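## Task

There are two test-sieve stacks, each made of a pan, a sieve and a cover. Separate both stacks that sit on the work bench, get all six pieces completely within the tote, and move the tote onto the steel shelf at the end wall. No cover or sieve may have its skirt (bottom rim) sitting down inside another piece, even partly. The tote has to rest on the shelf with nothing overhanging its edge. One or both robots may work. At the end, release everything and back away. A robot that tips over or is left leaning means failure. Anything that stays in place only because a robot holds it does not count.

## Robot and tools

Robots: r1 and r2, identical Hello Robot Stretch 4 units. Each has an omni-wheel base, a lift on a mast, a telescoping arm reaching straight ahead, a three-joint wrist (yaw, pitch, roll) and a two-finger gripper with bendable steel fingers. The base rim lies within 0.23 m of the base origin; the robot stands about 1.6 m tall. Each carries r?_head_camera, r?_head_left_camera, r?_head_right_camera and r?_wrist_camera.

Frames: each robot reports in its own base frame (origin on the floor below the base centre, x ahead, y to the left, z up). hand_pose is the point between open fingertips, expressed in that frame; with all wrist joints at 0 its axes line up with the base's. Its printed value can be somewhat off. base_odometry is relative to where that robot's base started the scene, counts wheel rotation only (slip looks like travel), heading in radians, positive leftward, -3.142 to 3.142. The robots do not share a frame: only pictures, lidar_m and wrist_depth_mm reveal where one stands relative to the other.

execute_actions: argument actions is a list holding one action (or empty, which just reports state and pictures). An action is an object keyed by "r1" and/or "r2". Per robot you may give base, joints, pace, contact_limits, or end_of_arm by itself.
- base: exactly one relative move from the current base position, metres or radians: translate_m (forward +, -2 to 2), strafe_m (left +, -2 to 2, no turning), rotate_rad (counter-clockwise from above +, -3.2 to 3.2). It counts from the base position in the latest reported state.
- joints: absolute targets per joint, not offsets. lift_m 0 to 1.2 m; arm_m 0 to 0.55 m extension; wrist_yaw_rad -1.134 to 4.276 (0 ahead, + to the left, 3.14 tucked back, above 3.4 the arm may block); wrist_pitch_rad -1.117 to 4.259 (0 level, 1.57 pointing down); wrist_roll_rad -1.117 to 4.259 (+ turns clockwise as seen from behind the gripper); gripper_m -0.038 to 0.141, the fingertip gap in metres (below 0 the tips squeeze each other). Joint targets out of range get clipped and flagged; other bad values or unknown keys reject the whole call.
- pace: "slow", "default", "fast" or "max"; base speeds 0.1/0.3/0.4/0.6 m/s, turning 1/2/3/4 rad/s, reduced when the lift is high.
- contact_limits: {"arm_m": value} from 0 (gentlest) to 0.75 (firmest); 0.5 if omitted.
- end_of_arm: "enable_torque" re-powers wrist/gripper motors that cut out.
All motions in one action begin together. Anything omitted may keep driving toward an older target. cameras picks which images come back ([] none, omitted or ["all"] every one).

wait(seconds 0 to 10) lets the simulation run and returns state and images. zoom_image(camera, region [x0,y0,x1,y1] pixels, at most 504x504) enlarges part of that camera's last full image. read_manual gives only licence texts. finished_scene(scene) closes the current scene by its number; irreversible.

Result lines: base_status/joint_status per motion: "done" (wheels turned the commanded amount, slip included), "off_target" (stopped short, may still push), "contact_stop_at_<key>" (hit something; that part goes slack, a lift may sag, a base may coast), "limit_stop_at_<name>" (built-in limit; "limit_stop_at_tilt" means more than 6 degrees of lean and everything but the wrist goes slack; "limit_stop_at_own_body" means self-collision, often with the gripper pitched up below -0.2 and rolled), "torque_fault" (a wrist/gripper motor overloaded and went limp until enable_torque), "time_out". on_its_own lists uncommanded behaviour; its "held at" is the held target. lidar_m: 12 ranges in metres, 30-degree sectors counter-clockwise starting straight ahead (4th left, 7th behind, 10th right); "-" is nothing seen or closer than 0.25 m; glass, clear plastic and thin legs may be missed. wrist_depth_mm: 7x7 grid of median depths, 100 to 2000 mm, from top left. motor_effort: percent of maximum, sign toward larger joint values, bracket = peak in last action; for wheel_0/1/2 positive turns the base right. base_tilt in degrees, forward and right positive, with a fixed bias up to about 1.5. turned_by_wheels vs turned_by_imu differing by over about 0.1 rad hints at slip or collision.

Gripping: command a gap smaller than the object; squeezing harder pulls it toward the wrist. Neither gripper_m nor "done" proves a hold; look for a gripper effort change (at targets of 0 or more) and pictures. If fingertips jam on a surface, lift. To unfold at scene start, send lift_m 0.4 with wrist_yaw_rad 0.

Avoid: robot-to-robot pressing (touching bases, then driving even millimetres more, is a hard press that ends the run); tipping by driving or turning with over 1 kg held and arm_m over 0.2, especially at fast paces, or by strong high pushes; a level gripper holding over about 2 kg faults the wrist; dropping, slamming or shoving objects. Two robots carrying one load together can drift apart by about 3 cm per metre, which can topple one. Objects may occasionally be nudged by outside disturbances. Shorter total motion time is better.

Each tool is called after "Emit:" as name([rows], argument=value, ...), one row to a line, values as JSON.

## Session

Emit:
execute_actions(actions=[])

Scene clock: 0.00 s.
r1.base_odometry: x=+0.000 y=+0.000 heading=+0.000 (m, m, rad; r1's odometry frame)
r1.turned_by_wheels: +0.000 (rad since the last result)
r1.turned_by_imu: +0.000 (rad since the last result)
r1.base_tilt: forward=-0.4 right=-1.0 (deg)
r1.lidar_m: 3.28 3.85 3.88 1.22 1.39 5.28 1.67 0.98 0.85 0.85 1.01 1.79
r1.base_status: not commanded
r1.joint_positions: lift_m=+0.252 arm_m=+0.001 wrist_yaw_rad=+3.188 wrist_pitch_rad=-0.001 wrist_roll_rad=-0.002 gripper_m=+0.057
r1.joint_status: not commanded
r1.motor_effort: lift_m=+20 arm_m=-1 wrist_yaw_rad=+0 wrist_pitch_rad=-4 wrist_roll_rad=-1 gripper_m=-4 wheel_0=+0 wheel_1=+0 wheel_2=+1 (%)
r1.hand_pose: x=-0.1206 y=+0.0738 z=+0.4301 quat_wxyz=(-0.023, +0.000, -0.001, +1.000) (m; r1's base frame)
r1.wrist_depth_mm: - 140 244 - - - - / - 112 139 - - - - / - 114 138 - - - - / - 137 172 - - - - / 211 1205 1756 - - - - / 976 1255 212 1808 213 1808 1808 / 976 1042 1138 147 1098 1160 1205
r2.base_odometry: x=+0.000 y=+0.000 heading=+0.000 (m, m, rad; r2's odometry frame)
r2.turned_by_wheels: +0.000 (rad since the last result)
r2.turned_by_imu: +0.000 (rad since the last result)
r2.base_tilt: forward=-0.4 right=+0.4 (deg)
r2.lidar_m: 2.03 2.04 1.05 0.87 0.85 0.99 1.62 3.08 3.22 3.84 1.13 1.19
r2.base_status: not commanded
r2.joint_positions: lift_m=+0.211 arm_m=+0.000 wrist_yaw_rad=+3.198 wrist_pitch_rad=-0.001 wrist_roll_rad=+0.015 gripper_m=+0.057
r2.joint_status: not commanded
r2.motor_effort: lift_m=+17 arm_m=-1 wrist_yaw_rad=+1 wrist_pitch_rad=-6 wrist_roll_rad=+0 gripper_m=-3 wheel_0=+0 wheel_1=+0 wheel_2=+0 (%)
r2.hand_pose: x=-0.1223 y=+0.0709 z=+0.3895 quat_wxyz=(-0.028, +0.000, +0.007, +1.000) (m; r2's base frame)
r2.wrist_depth_mm: - 137 183 - 1661 1118 878 / - 110 137 - 1661 1160 891 / - 115 137 - 1708 1160 878 / - 136 178 - 1756 1138 917 / 211 - - - 1618 1160 891 / 217 1464 200 1464 192 1138 904 / 220 946 976 124 991 931 878
pictures: r1_head_camera, r1_head_left_camera, r1_head_right_camera, r1_wrist_camera, r2_head_camera, r2_head_left_camera, r2_head_right_camera, r2_wrist_camera
camera_calibration (this result's frames):
r1_wrist_camera: T_world_to_cam=[[-0.046019, 0.998823, 0.0153243, -0.086276], [-0.0442776, 0.0132859, -0.998931, 0.483142], [-0.997959, -0.0466484, 0.043614, 0.0911166], [0, 0, 0, 1]] pos_world=[0.108353, 0.0840059, 0.479974]
r2_wrist_camera: T_world_to_cam=[[-0.0978181, 0.994687, -0.032094, -0.0588024], [-0.00531213, -0.03277, -0.999449, 0.445752], [-0.99519, -0.0975937, 0.00848941, 0.105627], [0, 0, 0, 1]] pos_world=[0.101735, 0.0834058, 0.442722]
Images, in order (width x height): r1_head_camera 420x560, r1_head_left_camera 420x672, r1_head_right_camera 420x672, r1_wrist_camera 616x392, r2_head_camera 420x560, r2_head_left_camera 420x672, r2_head_right_camera 420x672, r2_wrist_camera 616x392.

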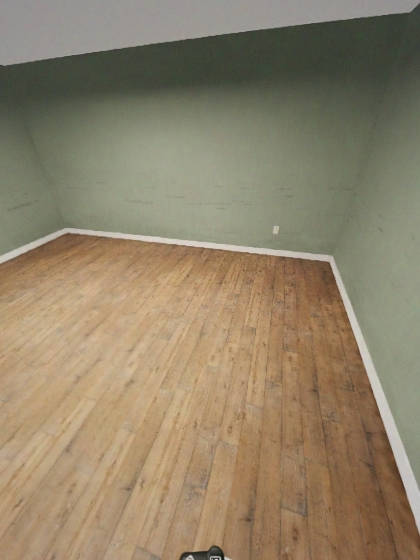

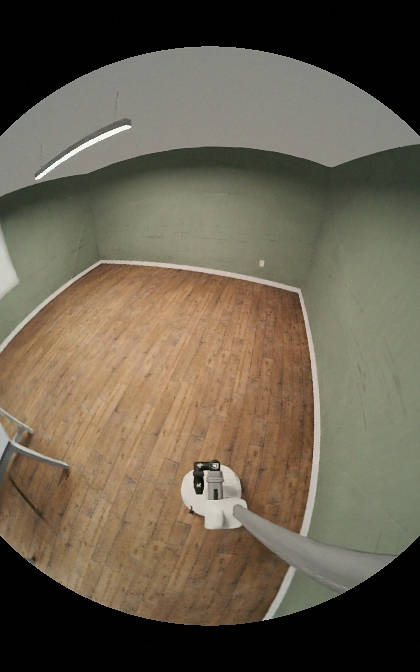

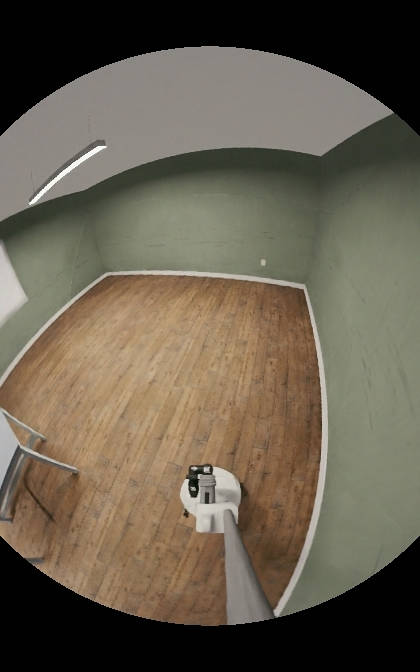

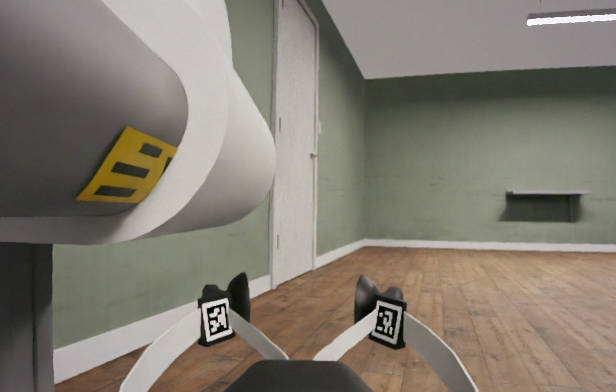

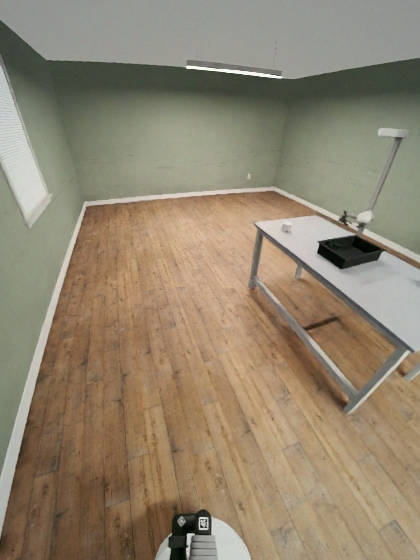

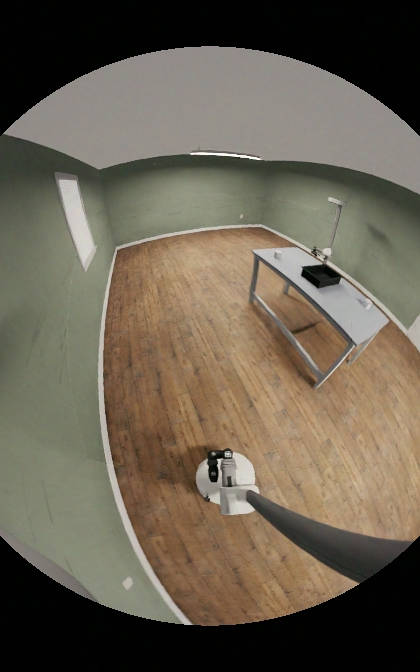

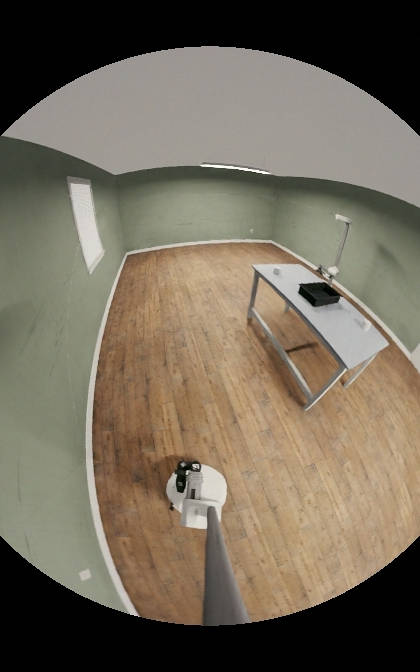

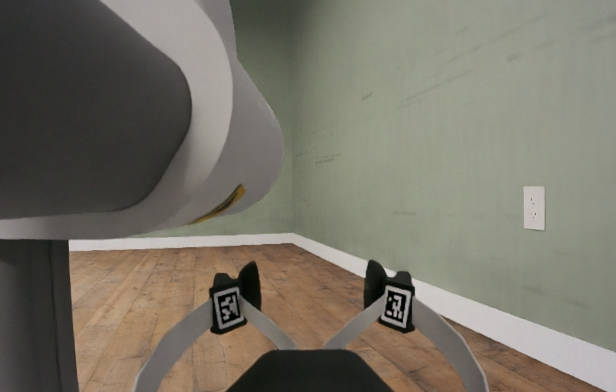

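Emit:
execute_actions([
  {"r1": {"base": {"rotate_rad": 1.26}, "pace": "fast"}, "r2": {"base": {"rotate_rad": -1.22}, "pace": "fast"}},
], cameras=["r1_head_camera", "r2_head_camera"])

Scene clock: 41.63 s.
r1.base_odometry: x=+0.000 y=+0.000 heading=+1.260 (m, m, rad; r1's odometry frame)
r1.turned_by_wheels: +1.260 (rad since the last result)
r1.turned_by_imu: +1.286 (rad since the last result)
r1.base_tilt: forward=-0.4 right=-1.0 (deg)
r1.lidar_m: 1.55 1.21 1.65 3.55 1.24 0.88 0.85 0.88 1.19 3.07 3.37 4.07
r1.base_status: done
r1.joint_positions: lift_m=+0.252 arm_m=+0.001 wrist_yaw_rad=+3.188 wrist_pitch_rad=-0.001 wrist_roll_rad=-0.002 gripper_m=+0.057
r1.joint_status: not commanded
r1.motor_effort: lift_m=+21(21) arm_m=-1(0) wrist_yaw_rad=-2(0) wrist_pitch_rad=-4(4) wrist_roll_rad=+1(1) gripper_m=-4(3) wheel_0=+1(7) wheel_1=+1(6) wheel_2=+0(8) (%)
r1.hand_pose: x=-0.1206 y=+0.0738 z=+0.4301 quat_wxyz=(-0.023, +0.000, -0.001, +1.000) (m; r1's base frame)
r1.wrist_depth_mm: - 140 244 976 946 946 960 / - 112 139 960 960 946 960 / - 114 138 960 960 960 946 / - 137 172 946 946 946 946 / 211 946 931 946 946 931 931 / 946 946 212 931 213 946 931 / 917 917 931 147 917 931 904
r2.base_odometry: x=+0.000 y=+0.000 heading=-1.220 (m, m, rad; r2's odometry frame)
r2.turned_by_wheels: -1.220 (rad since the last result)
r2.turned_by_imu: -1.243 (rad since the last result)
r2.base_tilt: forward=-0.4 right=+0.3 (deg)
r2.lidar_m: 1.14 1.14 1.58 3.30 1.24 0.89 0.85 0.90 1.28 3.31 3.08 4.00
r2.base_status: done
r2.joint_positions: lift_m=+0.211 arm_m=+0.000 wrist_yaw_rad=+3.198 wrist_pitch_rad=+0.000 wrist_roll_rad=+0.015 gripper_m=+0.057
r2.joint_status: not commanded
r2.motor_effort: lift_m=+17(17) arm_m=-1(1) wrist_yaw_rad=+1(1) wrist_pitch_rad=-7(8) wrist_roll_rad=+0(1) gripper_m=-2(3) wheel_0=+1(6) wheel_1=+0(7) wheel_2=+0(7) (%)
r2.hand_pose: x=-0.1223 y=+0.0709 z=+0.3895 quat_wxyz=(-0.028, +0.000, +0.007, +1.000) (m; r2's base frame)
r2.wrist_depth_mm: - 137 184 1008 976 976 960 / - 110 136 1008 991 960 960 / - 114 136 991 991 976 960 / - 136 178 1008 1008 960 960 / 211 1042 1025 1008 976 960 960 / 216 1042 200 1008 192 960 960 / 220 946 976 124 976 931 946
pictures: r1_head_camera, r2_head_camera
Images, in order (width x height): r1_head_camera 420x560, r2_head_camera 420x560.

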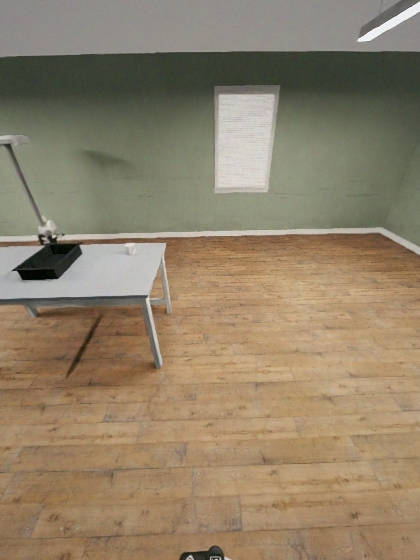

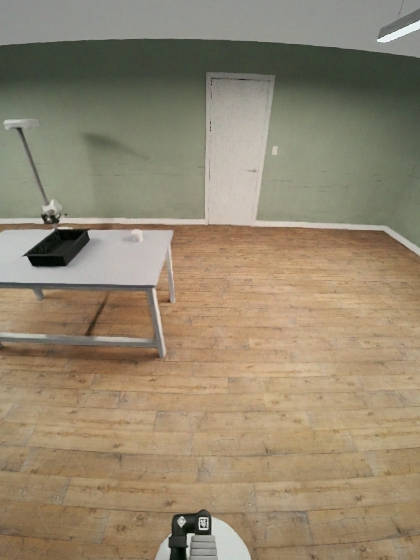

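Emit:
execute_actions([
  {"r1": {"base": {"translate_m": 0.78}, "pace": "max"}, "r2": {"base": {"translate_m": 0.76}, "pace": "max"}},
], cameras=[])

Emit:
execute_actions([
  {"r1": {"base": {"strafe_m": 1.54}, "joints": {"lift_m": 1.04, "wrist_yaw_rad": 3.14, "gripper_m": 0.10}, "pace": "max"}, "r2": {"base": {"strafe_m": 1.61}, "joints": {"lift_m": 1.04, "gripper_m": 0.10}, "pace": "max"}},
], cameras=["r1_head_camera", "r2_head_camera"])

Scene clock: 76.17 s.
r1.base_odometry: x=+0.238 y=+0.743 heading=+1.260 (m, m, rad; r1's odometry frame)
r1.turned_by_wheels: +0.000 (rad since the last result)
r1.turned_by_imu: +0.001 (rad since the last result)
r1.base_tilt: forward=-0.4 right=-1.0 (deg)
r1.lidar_m: 3.11 0.54 0.54 1.38 2.36 1.72 1.63 1.71 2.31 3.24 3.34 3.23
r1.base_status: done
r1.joint_positions: lift_m=+0.252 arm_m=+0.001 wrist_yaw_rad=+3.188 wrist_pitch_rad=-0.001 wrist_roll_rad=-0.002 gripper_m=+0.057
r1.joint_status: not commanded
r1.motor_effort: lift_m=+20(20) arm_m=-1(1) wrist_yaw_rad=-2(2) wrist_pitch_rad=-5(4) wrist_roll_rad=+1(0) gripper_m=-5(4) wheel_0=+0(10) wheel_1=+1(9) wheel_2=+3(15) (%)
r1.hand_pose: x=-0.1206 y=+0.0738 z=+0.4301 quat_wxyz=(-0.023, +0.000, -0.001, +1.000) (m; r1's base frame)
r1.wrist_depth_mm: - 140 244 1708 1708 1756 1708 / - 112 139 1708 1708 1708 1708 / - 114 138 1756 1708 1708 1708 / - 137 172 1708 1708 1708 1661 / 211 1708 1708 1708 1661 1661 1708 / 1397 1661 212 1661 213 1661 1661 / 1078 1060 1138 147 1098 1160 1205
r2.base_odometry: x=+0.261 y=-0.714 heading=-1.220 (m, m, rad; r2's odometry frame)
r2.turned_by_wheels: +0.000 (rad since the last result)
r2.turned_by_imu: -0.001 (rad since the last result)
r2.base_tilt: forward=-0.4 right=+0.3 (deg)
r2.lidar_m: 1.14 0.45 0.47 1.44 2.27 1.69 1.63 1.71 2.36 2.88 3.00 3.17
r2.base_status: done
r2.joint_positions: lift_m=+0.211 arm_m=+0.000 wrist_yaw_rad=+3.198 wrist_pitch_rad=+0.000 wrist_roll_rad=+0.015 gripper_m=+0.057
r2.joint_status: not commanded
r2.motor_effort: lift_m=+17(17) arm_m=-1(1) wrist_yaw_rad=+1(1) wrist_pitch_rad=-9(8) wrist_roll_rad=-2(1) gripper_m=-5(3) wheel_0=+0(7) wheel_1=+0(5) wheel_2=-1(15) (%)
r2.hand_pose: x=-0.1223 y=+0.0709 z=+0.3895 quat_wxyz=(-0.028, +0.000, +0.007, +1.000) (m; r2's base frame)
r2.wrist_depth_mm: - 137 184 1756 1708 1708 1661 / - 109 136 1808 1708 1708 1661 / - 115 137 1808 1756 1756 1661 / - 136 178 1756 1756 1708 1661 / 211 1808 1863 1708 1708 1708 1661 / 217 1464 200 1464 193 1366 1336 / 220 931 976 124 991 904 976
pictures: none
No camera images: the call's "cameras" was empty. Leave "cameras" out to get every camera's image.

Scene clock: 80.27 s.
r1.base_odometry: x=-1.228 y=+1.213 heading=+1.260 (m, m, rad; r1's odometry frame)
r1.turned_by_wheels: +0.000 (rad since the last result)
r1.turned_by_imu: +0.004 (rad since the last result)
r1.base_tilt: forward=-0.4 right=-1.0 (deg)
r1.lidar_m: 0.34 0.36 0.50 3.53 2.39 1.73 1.64 1.72 2.33 4.77 0.49 0.37
r1.base_status: done
r1.joint_positions: lift_m=+1.040 arm_m=+0.001 wrist_yaw_rad=+3.140 wrist_pitch_rad=-0.001 wrist_roll_rad=-0.002 gripper_m=+0.100
r1.joint_status: all done
r1.motor_effort: lift_m=+22(27) arm_m=-1(1) wrist_yaw_rad=-1(6) wrist_pitch_rad=-5(4) wrist_roll_rad=+0(1) gripper_m=-2(4) wheel_0=+1(14) wheel_1=-2(17) wheel_2=+0(3) (%)
r1.hand_pose: x=-0.1167 y=+0.0878 z=+1.2183 quat_wxyz=(+0.001, +0.000, -0.001, +1.000) (m; r1's base frame)
r1.wrist_depth_mm: - 141 1708 1708 1756 1808 1808 / - 123 268 1756 1756 1756 1756 / - 124 173 1756 1756 1756 1756 / 114 139 220 1708 1756 1708 1756 / 1661 1661 1708 1708 1708 1708 1708 / 1661 1661 219 1661 215 1661 1708 / 1661 1661 1708 146 1708 1661 1708
r2.base_odometry: x=+1.773 y=-0.160 heading=-1.220 (m, m, rad; r2's odometry frame)
r2.turned_by_wheels: +0.000 (rad since the last result)
r2.turned_by_imu: -0.002 (rad since the last result)
r2.base_tilt: forward=-0.5 right=+0.3 (deg)
r2.lidar_m: 0.34 0.36 3.91 3.80 2.27 1.70 1.60 1.68 2.36 4.49 0.52 0.36
r2.base_status: done
r2.joint_positions: lift_m=+1.040 arm_m=+0.000 wrist_yaw_rad=+3.198 wrist_pitch_rad=-0.001 wrist_roll_rad=+0.015 gripper_m=+0.100
r2.joint_status: all done
r2.motor_effort: lift_m=+20(23) arm_m=-1(1) wrist_yaw_rad=+1(0) wrist_pitch_rad=-7(9) wrist_roll_rad=+0(0) gripper_m=-4(2) wheel_0=+0(14) wheel_1=+0(13) wheel_2=-1(1) (%)
r2.hand_pose: x=-0.1223 y=+0.0709 z=+1.2182 quat_wxyz=(-0.028, +0.000, +0.007, +1.000) (m; r2's base frame)
r2.wrist_depth_mm: - 137 184 1756 1708 1708 1618 / - 110 136 1756 1756 1661 1708 / - 115 137 1756 1661 1661 1618 / - 136 178 1756 1661 1708 1708 / 212 1808 1756 1756 1708 1661 1708 / 217 1756 198 1808 213 1708 1708 / 220 1863 1756 122 1708 1708 1708
pictures: r1_head_camera, r2_head_camera
Images, in order (width x height): r1_head_camera 420x560, r2_head_camera 420x560.

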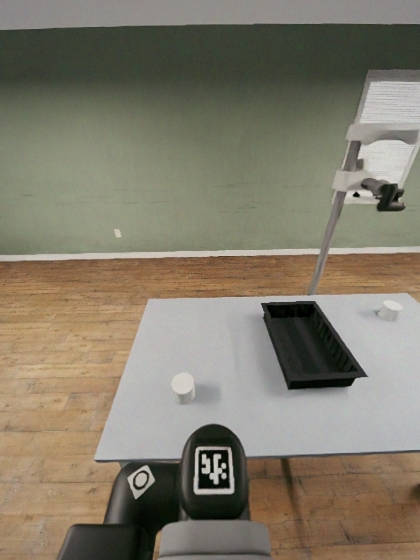

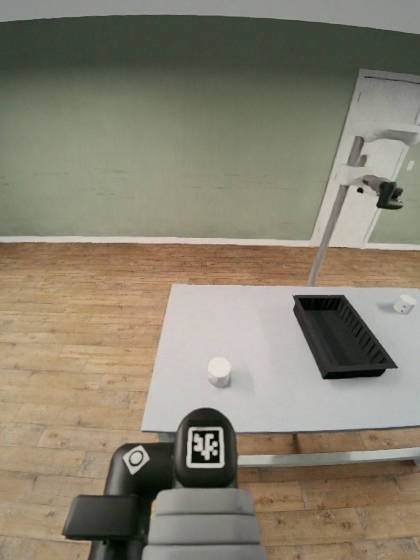

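Emit:
execute_actions([
  {"r1": {"base": {"rotate_rad": 0.012}, "joints": {"wrist_pitch_rad": 1.57, "arm_m": 0.37}, "pace": "fast"}, "r2": {"base": {"rotate_rad": -0.018}, "joints": {"wrist_yaw_rad": 0.0, "wrist_pitch_rad": 1.57, "arm_m": 0.38}, "pace": "fast"}},
], cameras=["r1_wrist_camera", "r2_wrist_camera"])

Scene clock: 102.07 s.
r1.base_odometry: x=-1.228 y=+1.213 heading=+1.272 (m, m, rad; r1's odometry frame)
r1.turned_by_wheels: +0.012 (rad since the last result)
r1.turned_by_imu: +0.011 (rad since the last result)
r1.base_tilt: forward=-0.4 right=-1.0 (deg)
r1.lidar_m: 0.33 0.36 3.65 3.55 2.36 1.72 1.64 1.72 2.34 4.78 0.51 0.35
r1.base_status: done
r1.joint_positions: lift_m=+1.040 arm_m=+0.369 wrist_yaw_rad=+3.140 wrist_pitch_rad=+1.570 wrist_roll_rad=-0.002 gripper_m=+0.100
r1.joint_status: all done
r1.motor_effort: lift_m=+22(22) arm_m=+6(7) wrist_yaw_rad=+0(2) wrist_pitch_rad=+2(9) wrist_roll_rad=+0(0) gripper_m=-2(2) wheel_0=-2(3) wheel_1=-1(6) wheel_2=-3(3) (%)
r1.hand_pose: x=+0.5399 y=+0.0874 z=+0.9296 quat_wxyz=(+0.000, -0.707, +0.000, +0.707) (m; r1's base frame)
r1.wrist_depth_mm: 1138 1160 946 946 1160 1160 1160 / 397 394 397 397 394 399 1138 / 392 392 394 394 394 394 1160 / 389 389 392 392 392 392 1138 / 387 387 387 317 389 389 1138 / 384 387 219 317 214 387 1118 / 382 382 382 147 384 384 387
r2.base_odometry: x=+1.773 y=-0.160 heading=-1.238 (m, m, rad; r2's odometry frame)
r2.turned_by_wheels: -0.018 (rad since the last result)
r2.turned_by_imu: -0.020 (rad since the last result)
r2.base_tilt: forward=-0.4 right=+0.3 (deg)
r2.lidar_m: 0.34 0.35 3.94 3.78 2.33 1.69 1.61 1.68 2.28 4.48 0.51 0.35
r2.base_status: done
r2.joint_positions: lift_m=+1.040 arm_m=+0.379 wrist_yaw_rad=+0.001 wrist_pitch_rad=+1.570 wrist_roll_rad=+0.015 gripper_m=+0.100
r2.joint_status: all done
r2.motor_effort: lift_m=+19(20) arm_m=+5(5) wrist_yaw_rad=-1(7) wrist_pitch_rad=+0(5) wrist_roll_rad=+0(0) gripper_m=-1(1) wheel_0=+0(2) wheel_1=-1(3) wheel_2=+0(3) (%)
r2.hand_pose: x=+0.5504 y=-0.0874 z=+0.9295 quat_wxyz=(+0.707, +0.005, +0.707, -0.005) (m; r2's base frame)
r2.wrist_depth_mm: 392 394 389 389 389 384 382 / 392 389 387 389 387 387 387 / 394 392 389 392 389 387 384 / 397 392 392 389 392 389 384 / 397 394 320 392 389 389 384 / 397 394 199 389 213 392 389 / 397 394 392 122 389 389 389
pictures: r1_wrist_camera, r2_wrist_camera
camera_calibration (this result's frames):
r1_wrist_camera: T_world_to_cam=[[-0.0134778, 0.999909, 0.000700577, -0.0811621], [0.998956, 0.0134955, -0.0436461, -0.440149], [-0.0436515, 0.000111595, -0.999047, 1.17911], [0, 0, 0, 1]] pos_world=[0.490066, 0.0869631, 1.15883]
r2_wrist_camera: T_world_to_cam=[[-0.031474, -0.998654, -0.0412303, -0.0204607], [-0.999468, 0.0318003, -0.0072816, 0.614445], [0.00858293, 0.0409792, -0.999123, 1.1513], [0, 0, 0, 1]] pos_world=[0.603592, -0.0871519, 1.15392]
Images, in order (width x height): r1_wrist_camera 616x392, r2_wrist_camera 616x392.

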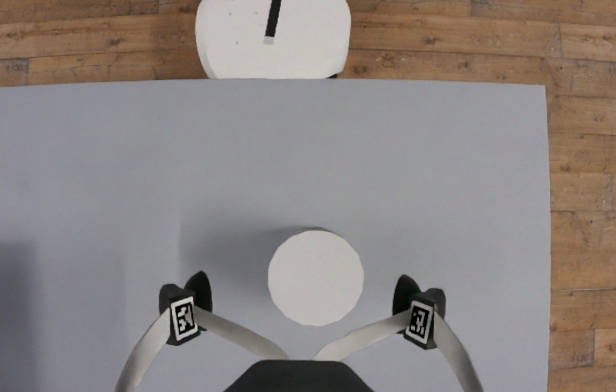

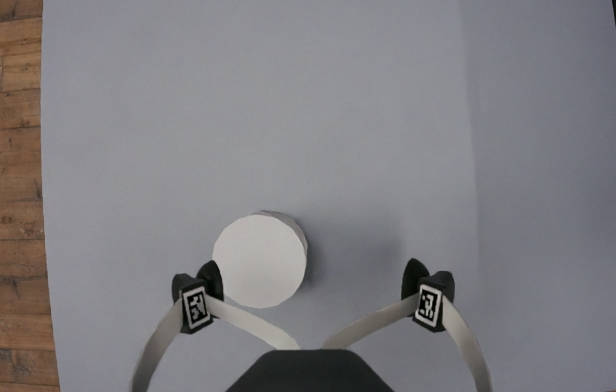

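Emit:
execute_actions([
  {"r1": {"base": {"strafe_m": 0.0105}, "joints": {"lift_m": 0.985}, "pace": "default"}, "r2": {"base": {"strafe_m": 0.046}, "joints": {"lift_m": 0.985, "arm_m": 0.384}, "pace": "default"}},
], cameras=["r1_wrist_camera", "r2_wrist_camera"])

Scene clock: 119.50 s.
r1.base_odometry: x=-1.238 y=+1.216 heading=+1.272 (m, m, rad; r1's odometry frame)
r1.turned_by_wheels: +0.000 (rad since the last result)
r1.turned_by_imu: -0.001 (rad since the last result)
r1.base_tilt: forward=-0.4 right=-1.0 (deg)
r1.lidar_m: 0.34 0.36 3.66 3.53 2.36 1.72 1.64 1.72 2.35 4.80 0.50 0.36
r1.base_status: done
r1.joint_positions: lift_m=+0.985 arm_m=+0.369 wrist_yaw_rad=+3.140 wrist_pitch_rad=+1.570 wrist_roll_rad=-0.002 gripper_m=+0.100
r1.joint_status: all done
r1.motor_effort: lift_m=+19(23) arm_m=+5(5) wrist_yaw_rad=+0(0) wrist_pitch_rad=+2(1) wrist_roll_rad=+0(1) gripper_m=-2(2) wheel_0=-3(10) wheel_1=+2(11) wheel_2=+0(1) (%)
r1.hand_pose: x=+0.5399 y=+0.0874 z=+0.8749 quat_wxyz=(+0.000, -0.707, +0.000, +0.707) (m; r1's base frame)
r1.wrist_depth_mm: 1098 1118 891 878 1098 1098 1098 / 338 340 340 343 342 342 342 / 338 340 340 340 340 340 340 / 336 336 338 338 338 340 338 / 334 336 336 264 336 336 336 / 334 330 219 262 214 334 334 / 329 330 330 147 332 332 332
r2.base_odometry: x=+1.817 y=-0.145 heading=-1.238 (m, m, rad; r2's odometry frame)
r2.turned_by_wheels: +0.000 (rad since the last result)
r2.turned_by_imu: -0.001 (rad since the last result)
r2.base_tilt: forward=-0.5 right=+0.3 (deg)
r2.lidar_m: 0.33 0.35 3.89 3.73 2.31 1.67 1.60 1.69 2.31 4.55 0.49 0.36
r2.base_status: done
r2.joint_positions: lift_m=+0.985 arm_m=+0.383 wrist_yaw_rad=+0.000 wrist_pitch_rad=+1.570 wrist_roll_rad=+0.015 gripper_m=+0.100
r2.joint_status: all done
r2.motor_effort: lift_m=+14(21) arm_m=+4(1) wrist_yaw_rad=+0(0) wrist_pitch_rad=-2(1) wrist_roll_rad=-1(1) gripper_m=-2(2) wheel_0=+1(7) wheel_1=-2(8) wheel_2=+1(3) (%)
r2.hand_pose: x=+0.5543 y=-0.0874 z=+0.8750 quat_wxyz=(+0.707, +0.005, +0.707, -0.005) (m; r2's base frame)
r2.wrist_depth_mm: 338 336 334 334 332 330 332 / 338 336 336 334 332 334 330 / 340 338 340 334 334 332 330 / 342 338 336 336 334 330 332 / 338 338 336 264 334 334 332 / 342 340 198 264 213 334 334 / 732 342 340 122 336 334 334
pictures: r1_wrist_camera, r2_wrist_camera
camera_calibration (this result's frames):
r1_wrist_camera: T_world_to_cam=[[-0.0134779, 0.999909, 0.000700579, -0.0811237], [0.998956, 0.0134956, -0.0436462, -0.442539], [-0.0436517, 0.000111591, -0.999047, 1.12447], [0, 0, 0, 1]] pos_world=[0.490069, 0.0869631, 1.10414]
r2_wrist_camera: T_world_to_cam=[[-0.0316864, -0.998647, -0.0412303, -0.0224655], [-0.999461, 0.0320129, -0.00728363, 0.618021], [0.00859367, 0.0409773, -0.999123, 1.09679], [0, 0, 0, 1]] pos_world=[0.60755, -0.0871632, 1.0994]
Images, in order (width x height): r1_wrist_camera 616x392, r2_wrist_camera 616x392.

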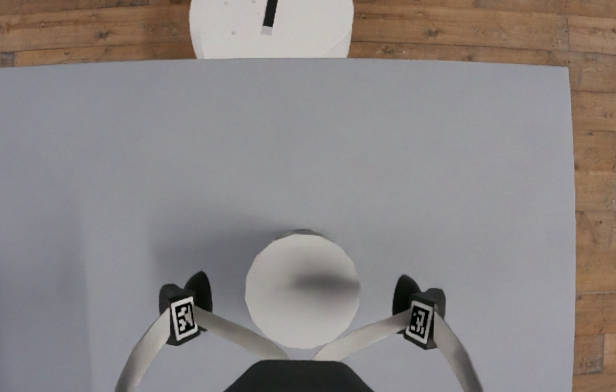

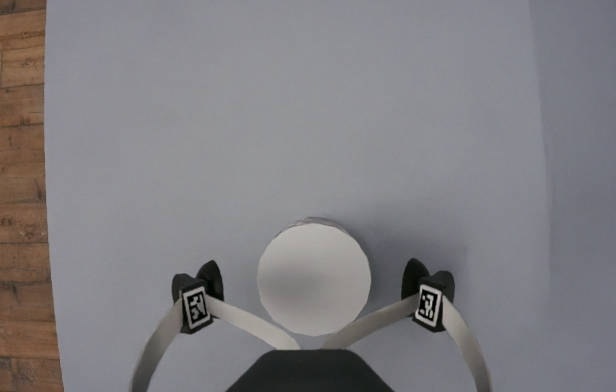

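Emit:
execute_actions([
  {"r1": {"joints": {"lift_m": 0.930, "gripper_m": 0.09}, "pace": "default"}, "r2": {"joints": {"lift_m": 0.930, "gripper_m": 0.09}, "pace": "default"}},
], cameras=[])

Emit:
execute_actions([
  {"r1": {"joints": {"gripper_m": 0.06}, "pace": "default"}, "r2": {"joints": {"gripper_m": 0.06}, "pace": "default"}},
], cameras=[])

Emit:
execute_actions([
  {"r1": {"joints": {"lift_m": 0.98}, "pace": "default"}, "r2": {"joints": {"lift_m": 0.98}, "pace": "default"}},
], cameras=["r1_wrist_camera", "r2_wrist_camera", "r1_head_camera", "r2_head_camera"])

Scene clock: 128.50 s.
r1.base_odometry: x=-1.238 y=+1.216 heading=+1.272 (m, m, rad; r1's odometry frame)
r1.turned_by_wheels: +0.000 (rad since the last result)
r1.turned_by_imu: -0.001 (rad since the last result)
r1.base_tilt: forward=-0.4 right=-1.0 (deg)
r1.lidar_m: 0.34 0.35 3.65 3.52 2.37 1.72 1.65 1.71 2.35 4.80 0.51 0.36
r1.base_status: not commanded
r1.joint_positions: lift_m=+0.930 arm_m=+0.369 wrist_yaw_rad=+3.140 wrist_pitch_rad=+1.570 wrist_roll_rad=-0.002 gripper_m=+0.090
r1.joint_status: all done
r1.motor_effort: lift_m=+18(17) arm_m=+6(6) wrist_yaw_rad=+0(0) wrist_pitch_rad=+2(2) wrist_roll_rad=+0(0) gripper_m=-1(0) wheel_0=-3(3) wheel_1=+3(2) wheel_2=+0(0) (%)
r1.hand_pose: x=+0.5399 y=+0.0874 z=+0.8199 quat_wxyz=(+0.000, -0.707, +0.000, +0.707) (m; r1's base frame)
r1.wrist_depth_mm: 287 661 559 564 668 668 1042 / 285 285 286 286 287 287 289 / 283 283 283 285 285 285 285 / 282 282 282 282 282 283 283 / 279 281 281 209 282 282 282 / 278 278 208 208 208 281 281 / 277 276 277 146 277 278 279
r2.base_odometry: x=+1.817 y=-0.145 heading=-1.238 (m, m, rad; r2's odometry frame)
r2.turned_by_wheels: +0.000 (rad since the last result)
r2.turned_by_imu: -0.001 (rad since the last result)
r2.base_tilt: forward=-0.4 right=+0.4 (deg)
r2.lidar_m: 0.32 0.35 3.90 3.74 2.34 1.67 1.62 1.67 2.30 4.55 0.51 0.35
r2.base_status: not commanded
r2.joint_positions: lift_m=+0.930 arm_m=+0.383 wrist_yaw_rad=+0.000 wrist_pitch_rad=+1.570 wrist_roll_rad=+0.015 gripper_m=+0.090
r2.joint_status: all done
r2.motor_effort: lift_m=+14(16) arm_m=+4(4) wrist_yaw_rad=+1(1) wrist_pitch_rad=-1(1) wrist_roll_rad=+0(1) gripper_m=-2(1) wheel_0=+1(0) wheel_1=-2(2) wheel_2=+1(1) (%)
r2.hand_pose: x=+0.5543 y=-0.0874 z=+0.8200 quat_wxyz=(+0.707, +0.005, +0.707, -0.005) (m; r2's base frame)
r2.wrist_depth_mm: 282 281 279 278 278 277 276 / 282 282 281 279 279 277 276 / 283 281 281 279 278 278 277 / 283 283 282 281 281 278 278 / 285 283 282 208 279 279 277 / 286 286 198 209 197 279 278 / 287 285 283 125 281 279 278
pictures: none
No camera images: the call's "cameras" was empty. Leave "cameras" out to get every camera's image.

Scene clock: 129.60 s.
r1.base_odometry: x=-1.238 y=+1.216 heading=+1.272 (m, m, rad; r1's odometry frame)
r1.turned_by_wheels: +0.000 (rad since the last result)
r1.turned_by_imu: +0.000 (rad since the last result)
r1.base_tilt: forward=-0.4 right=-1.0 (deg)
r1.lidar_m: 0.34 0.36 3.66 3.54 2.36 1.72 1.64 1.73 2.35 4.80 0.50 0.36
r1.base_status: not commanded
r1.joint_positions: lift_m=+0.930 arm_m=+0.369 wrist_yaw_rad=+3.140 wrist_pitch_rad=+1.570 wrist_roll_rad=-0.002 gripper_m=+0.060
r1.joint_status: all done
r1.motor_effort: lift_m=+19(19) arm_m=+5(5) wrist_yaw_rad=-1(1) wrist_pitch_rad=+2(1) wrist_roll_rad=+0(0) gripper_m=-12(11) wheel_0=-3(3) wheel_1=+3(3) wheel_2=+0(0) (%)
r1.hand_pose: x=+0.5399 y=+0.0874 z=+0.8199 quat_wxyz=(+0.000, -0.707, +0.000, +0.707) (m; r1's base frame)
r1.wrist_depth_mm: 287 668 564 564 668 668 1060 / 285 286 286 287 286 287 286 / 283 283 285 285 283 285 286 / 282 282 282 283 282 282 285 / 279 279 281 204 281 282 282 / 278 278 202 203 202 279 281 / 276 276 277 202 278 277 278
r2.base_odometry: x=+1.817 y=-0.145 heading=-1.238 (m, m, rad; r2's odometry frame)
r2.turned_by_wheels: +0.000 (rad since the last result)
r2.turned_by_imu: +0.000 (rad since the last result)
r2.base_tilt: forward=-0.5 right=+0.3 (deg)
r2.lidar_m: 0.32 0.37 3.90 3.74 2.32 1.68 1.60 1.67 2.29 4.56 0.50 0.37
r2.base_status: not commanded
r2.joint_positions: lift_m=+0.930 arm_m=+0.383 wrist_yaw_rad=+0.000 wrist_pitch_rad=+1.570 wrist_roll_rad=+0.015 gripper_m=+0.060
r2.joint_status: all done
r2.motor_effort: lift_m=+14(14) arm_m=+4(4) wrist_yaw_rad=+1(0) wrist_pitch_rad=-2(1) wrist_roll_rad=+0(1) gripper_m=-14(7) wheel_0=+1(1) wheel_1=-2(1) wheel_2=+1(1) (%)
r2.hand_pose: x=+0.5543 y=-0.0874 z=+0.8200 quat_wxyz=(+0.707, +0.005, +0.707, -0.005) (m; r2's base frame)
r2.wrist_depth_mm: 285 281 281 278 278 278 276 / 283 282 281 278 278 277 276 / 283 282 281 281 279 278 276 / 283 283 282 281 279 279 277 / 283 285 282 203 279 278 277 / 285 283 195 203 195 279 278 / 285 285 282 123 279 281 278
pictures: none
No camera images: the call's "cameras" was empty. Leave "cameras" out to get every camera's image.

Scene clock: 130.70 s.
r1.base_odometry: x=-1.238 y=+1.216 heading=+1.272 (m, m, rad; r1's odometry frame)
r1.turned_by_wheels: +0.000 (rad since the last result)
r1.turned_by_imu: +0.000 (rad since the last result)
r1.base_tilt: forward=-0.4 right=-1.0 (deg)
r1.lidar_m: 0.34 0.37 3.65 3.52 2.36 1.72 1.66 1.70 2.35 4.79 0.50 0.36
r1.base_status: not commanded
r1.joint_positions: lift_m=+0.980 arm_m=+0.369 wrist_yaw_rad=+3.140 wrist_pitch_rad=+1.570 wrist_roll_rad=-0.002 gripper_m=+0.060
r1.joint_status: all done
r1.motor_effort: lift_m=+23(25) arm_m=+5(6) wrist_yaw_rad=-1(0) wrist_pitch_rad=+2(2) wrist_roll_rad=+0(0) gripper_m=-12(11) wheel_0=-3(3) wheel_1=+2(3) wheel_2=+0(0) (%)
r1.hand_pose: x=+0.5399 y=+0.0874 z=+0.8695 quat_wxyz=(+0.000, -0.707, +0.000, +0.707) (m; r1's base frame)
r1.wrist_depth_mm: 1098 1098 891 891 1098 1098 1098 / 332 334 336 336 336 336 338 / 332 332 332 334 334 334 336 / 329 330 332 332 332 332 332 / 329 329 329 204 329 330 332 / 325 327 203 202 203 327 329 / 325 324 325 202 325 327 327
r2.base_odometry: x=+1.817 y=-0.145 heading=-1.238 (m, m, rad; r2's odometry frame)
r2.turned_by_wheels: +0.000 (rad since the last result)
r2.turned_by_imu: +0.000 (rad since the last result)
r2.base_tilt: forward=-0.5 right=+0.3 (deg)
r2.lidar_m: 0.33 0.36 3.90 3.76 2.34 1.68 1.62 1.68 2.32 4.53 0.51 0.35
r2.base_status: not commanded
r2.joint_positions: lift_m=+0.980 arm_m=+0.383 wrist_yaw_rad=+0.000 wrist_pitch_rad=+1.570 wrist_roll_rad=+0.015 gripper_m=+0.060
r2.joint_status: all done
r2.motor_effort: lift_m=+21(20) arm_m=+4(5) wrist_yaw_rad=+0(0) wrist_pitch_rad=-3(0) wrist_roll_rad=+1(0) gripper_m=-10(7) wheel_0=+1(1) wheel_1=-2(2) wheel_2=+1(1) (%)
r2.hand_pose: x=+0.5543 y=-0.0874 z=+0.8694 quat_wxyz=(+0.707, +0.005, +0.707, -0.005) (m; r2's base frame)
r2.wrist_depth_mm: 332 329 330 327 325 324 324 / 332 332 329 329 327 325 324 / 334 330 330 329 329 325 325 / 334 332 330 329 329 329 325 / 334 332 332 202 330 329 324 / 334 338 195 204 195 327 327 / 334 336 334 123 329 329 327
pictures: r1_head_camera, r1_wrist_camera, r2_head_camera, r2_wrist_camera
camera_calibration (this result's frames):
r1_wrist_camera: T_world_to_cam=[[-0.0134779, 0.999909, 0.000700579, -0.0811198], [0.998956, 0.0134957, -0.0436462, -0.44278], [-0.0436517, 0.000111588, -0.999047, 1.11904], [0, 0, 0, 1]] pos_world=[0.490072, 0.0869631, 1.09871]
r2_wrist_camera: T_world_to_cam=[[-0.0316862, -0.998647, -0.0412304, -0.0226978], [-0.999461, 0.0320128, -0.00728601, 0.617987], [0.00859605, 0.0409773, -0.999123, 1.09116], [0, 0, 0, 1]] pos_world=[0.607555, -0.0871632, 1.09377]
Images, in order (width x height): r1_head_camera 420x560, r1_wrist_camera 616x392, r2_head_camera 420x560, r2_wrist_camera 616x392.

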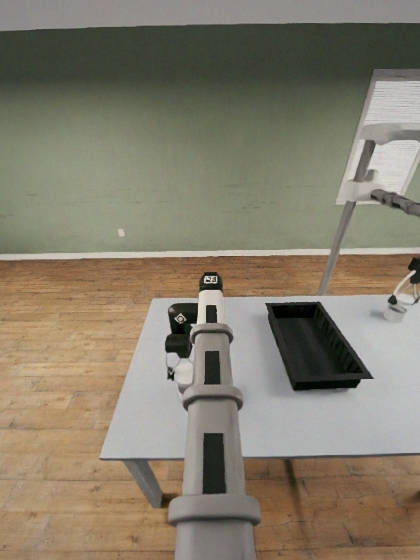

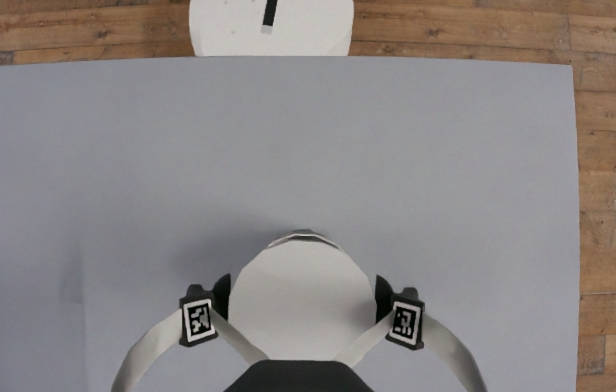

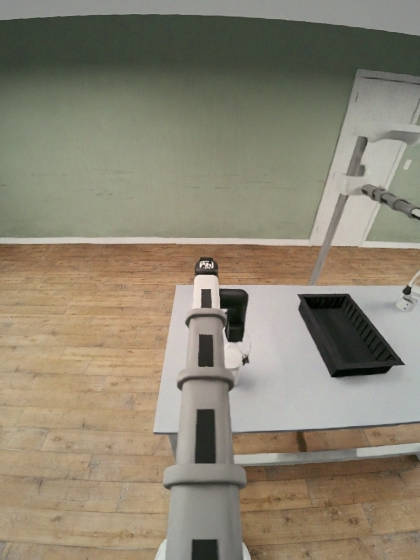

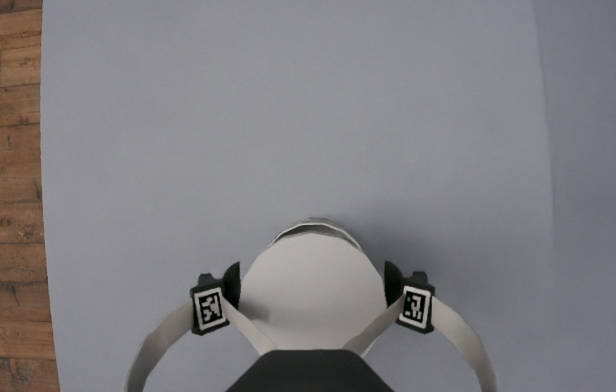

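Emit:
execute_actions([
  {"r1": {"base": {"strafe_m": -0.429}, "joints": {"lift_m": 1.02, "arm_m": 0.475, "wrist_roll_rad": 1.57}, "pace": "fast"}, "r2": {"base": {"strafe_m": -0.443}, "joints": {"lift_m": 1.02, "arm_m": 0.482, "wrist_roll_rad": 1.57}, "pace": "fast"}},
], cameras=["r1_wrist_camera", "r2_wrist_camera", "r1_head_left_camera"])

Scene clock: 161.37 s.
r1.base_odometry: x=-0.828 y=+1.090 heading=+1.272 (m, m, rad; r1's odometry frame)
r1.turned_by_wheels: +0.000 (rad since the last result)
r1.turned_by_imu: -0.002 (rad since the last result)
r1.base_tilt: forward=-0.4 right=-1.0 (deg)
r1.lidar_m: 0.34 0.36 0.50 3.98 2.34 1.74 1.66 1.71 2.34 4.38 0.50 0.36
r1.base_status: done
r1.joint_positions: lift_m=+1.020 arm_m=+0.474 wrist_yaw_rad=+3.140 wrist_pitch_rad=+1.570 wrist_roll_rad=+1.570 gripper_m=+0.060
r1.joint_status: all done
r1.motor_effort: lift_m=+22(24) arm_m=+6(7) wrist_yaw_rad=-1(2) wrist_pitch_rad=+2(2) wrist_roll_rad=+1(6) gripper_m=-12(11) wheel_0=+0(10) wheel_1=+0(10) wheel_2=+0(1) (%)
r1.hand_pose: x=+0.6449 y=+0.0874 z=+0.9096 quat_wxyz=(+0.500, -0.500, +0.500, +0.500) (m; r1's base frame)
r1.wrist_depth_mm: 375 377 375 375 377 379 377 / 373 373 375 373 375 375 377 / 370 370 370 373 373 375 375 / 370 370 282 283 283 285 300 / 366 366 366 204 366 368 368 / 366 366 202 202 203 366 366 / 366 279 320 202 362 364 366
r2.base_odometry: x=+1.398 y=-0.290 heading=-1.238 (m, m, rad; r2's odometry frame)
r2.turned_by_wheels: +0.000 (rad since the last result)
r2.turned_by_imu: -0.001 (rad since the last result)
r2.base_tilt: forward=-0.4 right=+0.3 (deg)
r2.lidar_m: 0.33 0.37 0.51 4.21 2.31 1.69 1.61 1.66 2.29 4.10 0.51 0.36
r2.base_status: done
r2.joint_positions: lift_m=+1.020 arm_m=+0.481 wrist_yaw_rad=+0.000 wrist_pitch_rad=+1.570 wrist_roll_rad=+1.570 gripper_m=+0.060
r2.joint_status: all done
r2.motor_effort: lift_m=+21(20) arm_m=+4(10) wrist_yaw_rad=+1(1) wrist_pitch_rad=+0(2) wrist_roll_rad=+1(4) gripper_m=-5(9) wheel_0=-1(10) wheel_1=+1(8) wheel_2=+1(3) (%)
r2.hand_pose: x=+0.6524 y=-0.0874 z=+0.9095 quat_wxyz=(+0.501, +0.500, +0.500, -0.499) (m; r2's base frame)
r2.wrist_depth_mm: 183 283 306 319 314 368 368 / 203 368 366 366 368 366 366 / 368 370 368 364 366 368 366 / 368 370 368 366 366 370 366 / 373 370 368 202 366 366 366 / 332 340 195 203 195 370 370 / 283 283 283 123 370 368 368
pictures: r1_head_left_camera, r1_wrist_camera, r2_wrist_camera
camera_calibration (this result's frames):
r1_wrist_camera: T_world_to_cam=[[0.999917, 0.012896, 0.0000545749, -0.646412], [0.0128864, -0.998991, -0.0430137, 0.17796], [-0.000500184, 0.0430109, -0.999074, 1.13213], [0, 0, 0, 1]] pos_world=[0.644632, 0.137423, 1.13877]
r2_wrist_camera: T_world_to_cam=[[-0.998983, 0.0160398, -0.0421329, 0.702667], [0.0163338, 0.999845, -0.00664264, 0.137608], [0.0420198, -0.00732408, -0.99909, 1.10428], [0, 0, 0, 1]] pos_world=[0.653303, -0.14077, 1.1338]
Images, in order (width x height): r1_head_left_camera 420x672, r1_wrist_camera 616x392, r2_wrist_camera 616x392.

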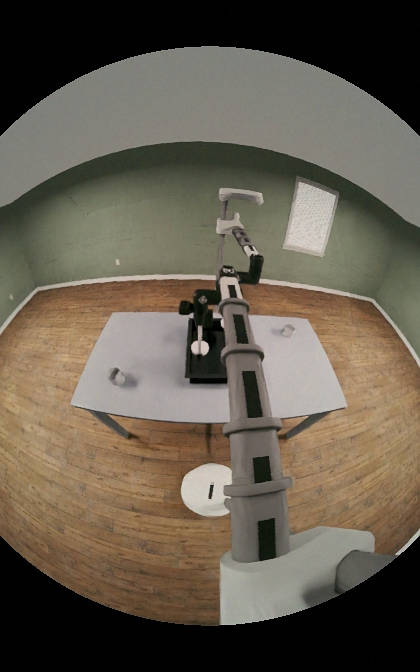

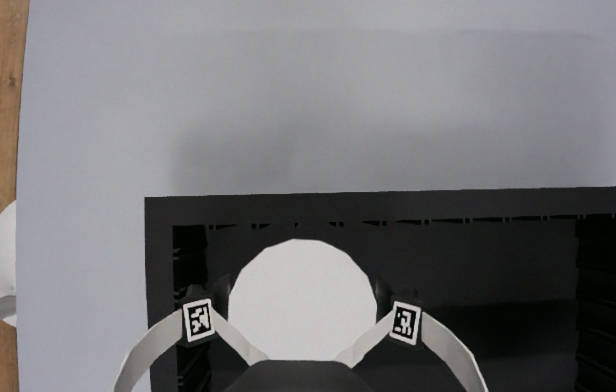

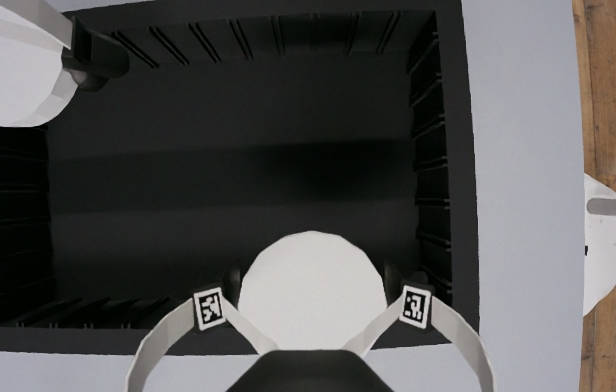

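Emit:
execute_actions([
  {"r1": {"base": {"strafe_m": -0.017}, "joints": {"lift_m": 0.900}, "pace": "default"}, "r2": {"base": {"strafe_m": -0.022}, "joints": {"lift_m": 0.899, "arm_m": 0.47}, "pace": "default"}},
], cameras=["r1_wrist_camera", "r2_wrist_camera"])

Scene clock: 176.37 s.
r1.base_odometry: x=-0.812 y=+1.085 heading=+1.272 (m, m, rad; r1's odometry frame)
r1.turned_by_wheels: +0.000 (rad since the last result)
r1.turned_by_imu: -0.001 (rad since the last result)
r1.base_tilt: forward=-0.4 right=-1.0 (deg)
r1.lidar_m: 0.34 0.37 0.52 3.99 2.33 1.72 1.66 1.70 2.36 4.36 0.49 0.37
r1.base_status: done
r1.joint_positions: lift_m=+0.900 arm_m=+0.474 wrist_yaw_rad=+3.140 wrist_pitch_rad=+1.570 wrist_roll_rad=+1.570 gripper_m=+0.060
r1.joint_status: all done
r1.motor_effort: lift_m=+18(22) arm_m=+6(6) wrist_yaw_rad=+0(1) wrist_pitch_rad=+1(2) wrist_roll_rad=+1(2) gripper_m=-11(12) wheel_0=+1(10) wheel_1=+0(6) wheel_2=+0(4) (%)
r1.hand_pose: x=+0.6449 y=+0.0874 z=+0.7899 quat_wxyz=(+0.500, -0.500, +0.500, +0.500) (m; r1's base frame)
r1.wrist_depth_mm: 255 255 255 256 257 257 257 / 254 255 255 254 255 255 256 / 252 252 253 253 165 166 211 / 164 168 188 219 180 196 228 / 163 212 248 204 249 249 249 / 162 196 202 203 203 248 248 / 161 168 245 202 246 247 246
r2.base_odometry: x=+1.377 y=-0.297 heading=-1.238 (m, m, rad; r2's odometry frame)
r2.turned_by_wheels: +0.000 (rad since the last result)
r2.turned_by_imu: -0.001 (rad since the last result)
r2.base_tilt: forward=-0.5 right=+0.3 (deg)
r2.lidar_m: 0.34 0.35 0.50 4.21 2.36 1.70 1.61 1.68 2.28 4.07 0.51 0.37
r2.base_status: done
r2.joint_positions: lift_m=+0.899 arm_m=+0.471 wrist_yaw_rad=+0.000 wrist_pitch_rad=+1.570 wrist_roll_rad=+1.570 gripper_m=+0.060
r2.joint_status: all done
r2.motor_effort: lift_m=+14(19) arm_m=-5(6) wrist_yaw_rad=+0(1) wrist_pitch_rad=+0(1) wrist_roll_rad=+0(0) gripper_m=-7(13) wheel_0=-1(7) wheel_1=-1(6) wheel_2=+1(2) (%)
r2.hand_pose: x=+0.6420 y=-0.0874 z=+0.7890 quat_wxyz=(+0.501, +0.500, +0.500, -0.499) (m; r2's base frame)
r2.wrist_depth_mm: 236 243 248 246 246 182 - / 249 249 247 246 246 187 160 / 205 248 248 248 246 193 160 / 248 249 248 248 248 195 160 / 249 248 248 202 246 200 160 / 249 249 195 203 195 185 160 / 249 248 249 123 248 172 -
pictures: r1_wrist_camera, r2_wrist_camera
camera_calibration (this result's frames):
r1_wrist_camera: T_world_to_cam=[[0.999917, 0.012895, 0.0000545748, -0.64641], [0.0128854, -0.998991, -0.0430137, 0.172812], [-0.000500143, 0.0430109, -0.999074, 1.01255], [0, 0, 0, 1]] pos_world=[0.644636, 0.137423, 1.01908]
r2_wrist_camera: T_world_to_cam=[[-0.998984, 0.0160898, -0.0421032, 0.687132], [0.0163836, 0.999844, -0.00664312, 0.136947], [0.0419898, -0.00732617, -0.999091, 0.984416], [0, 0, 0, 1]] pos_world=[0.642854, -0.14077, 1.01336]
Images, in order (width x height): r1_wrist_camera 616x392, r2_wrist_camera 616x392.

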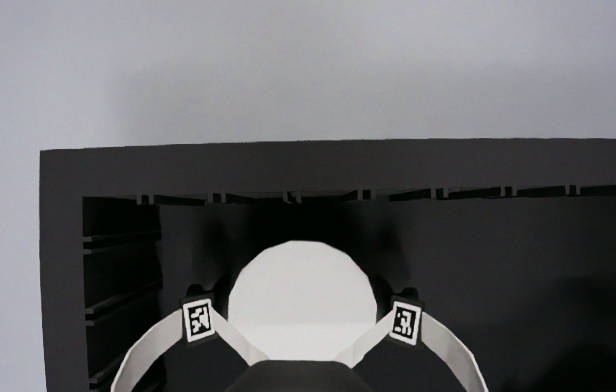

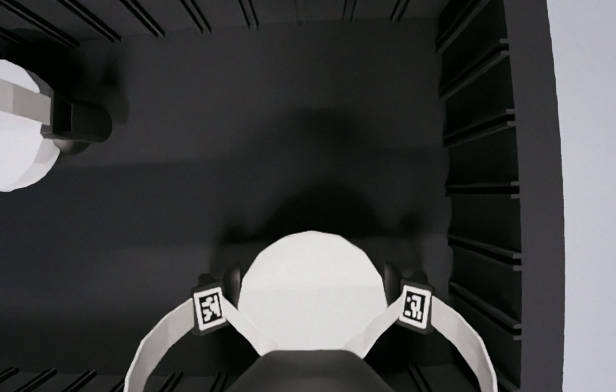

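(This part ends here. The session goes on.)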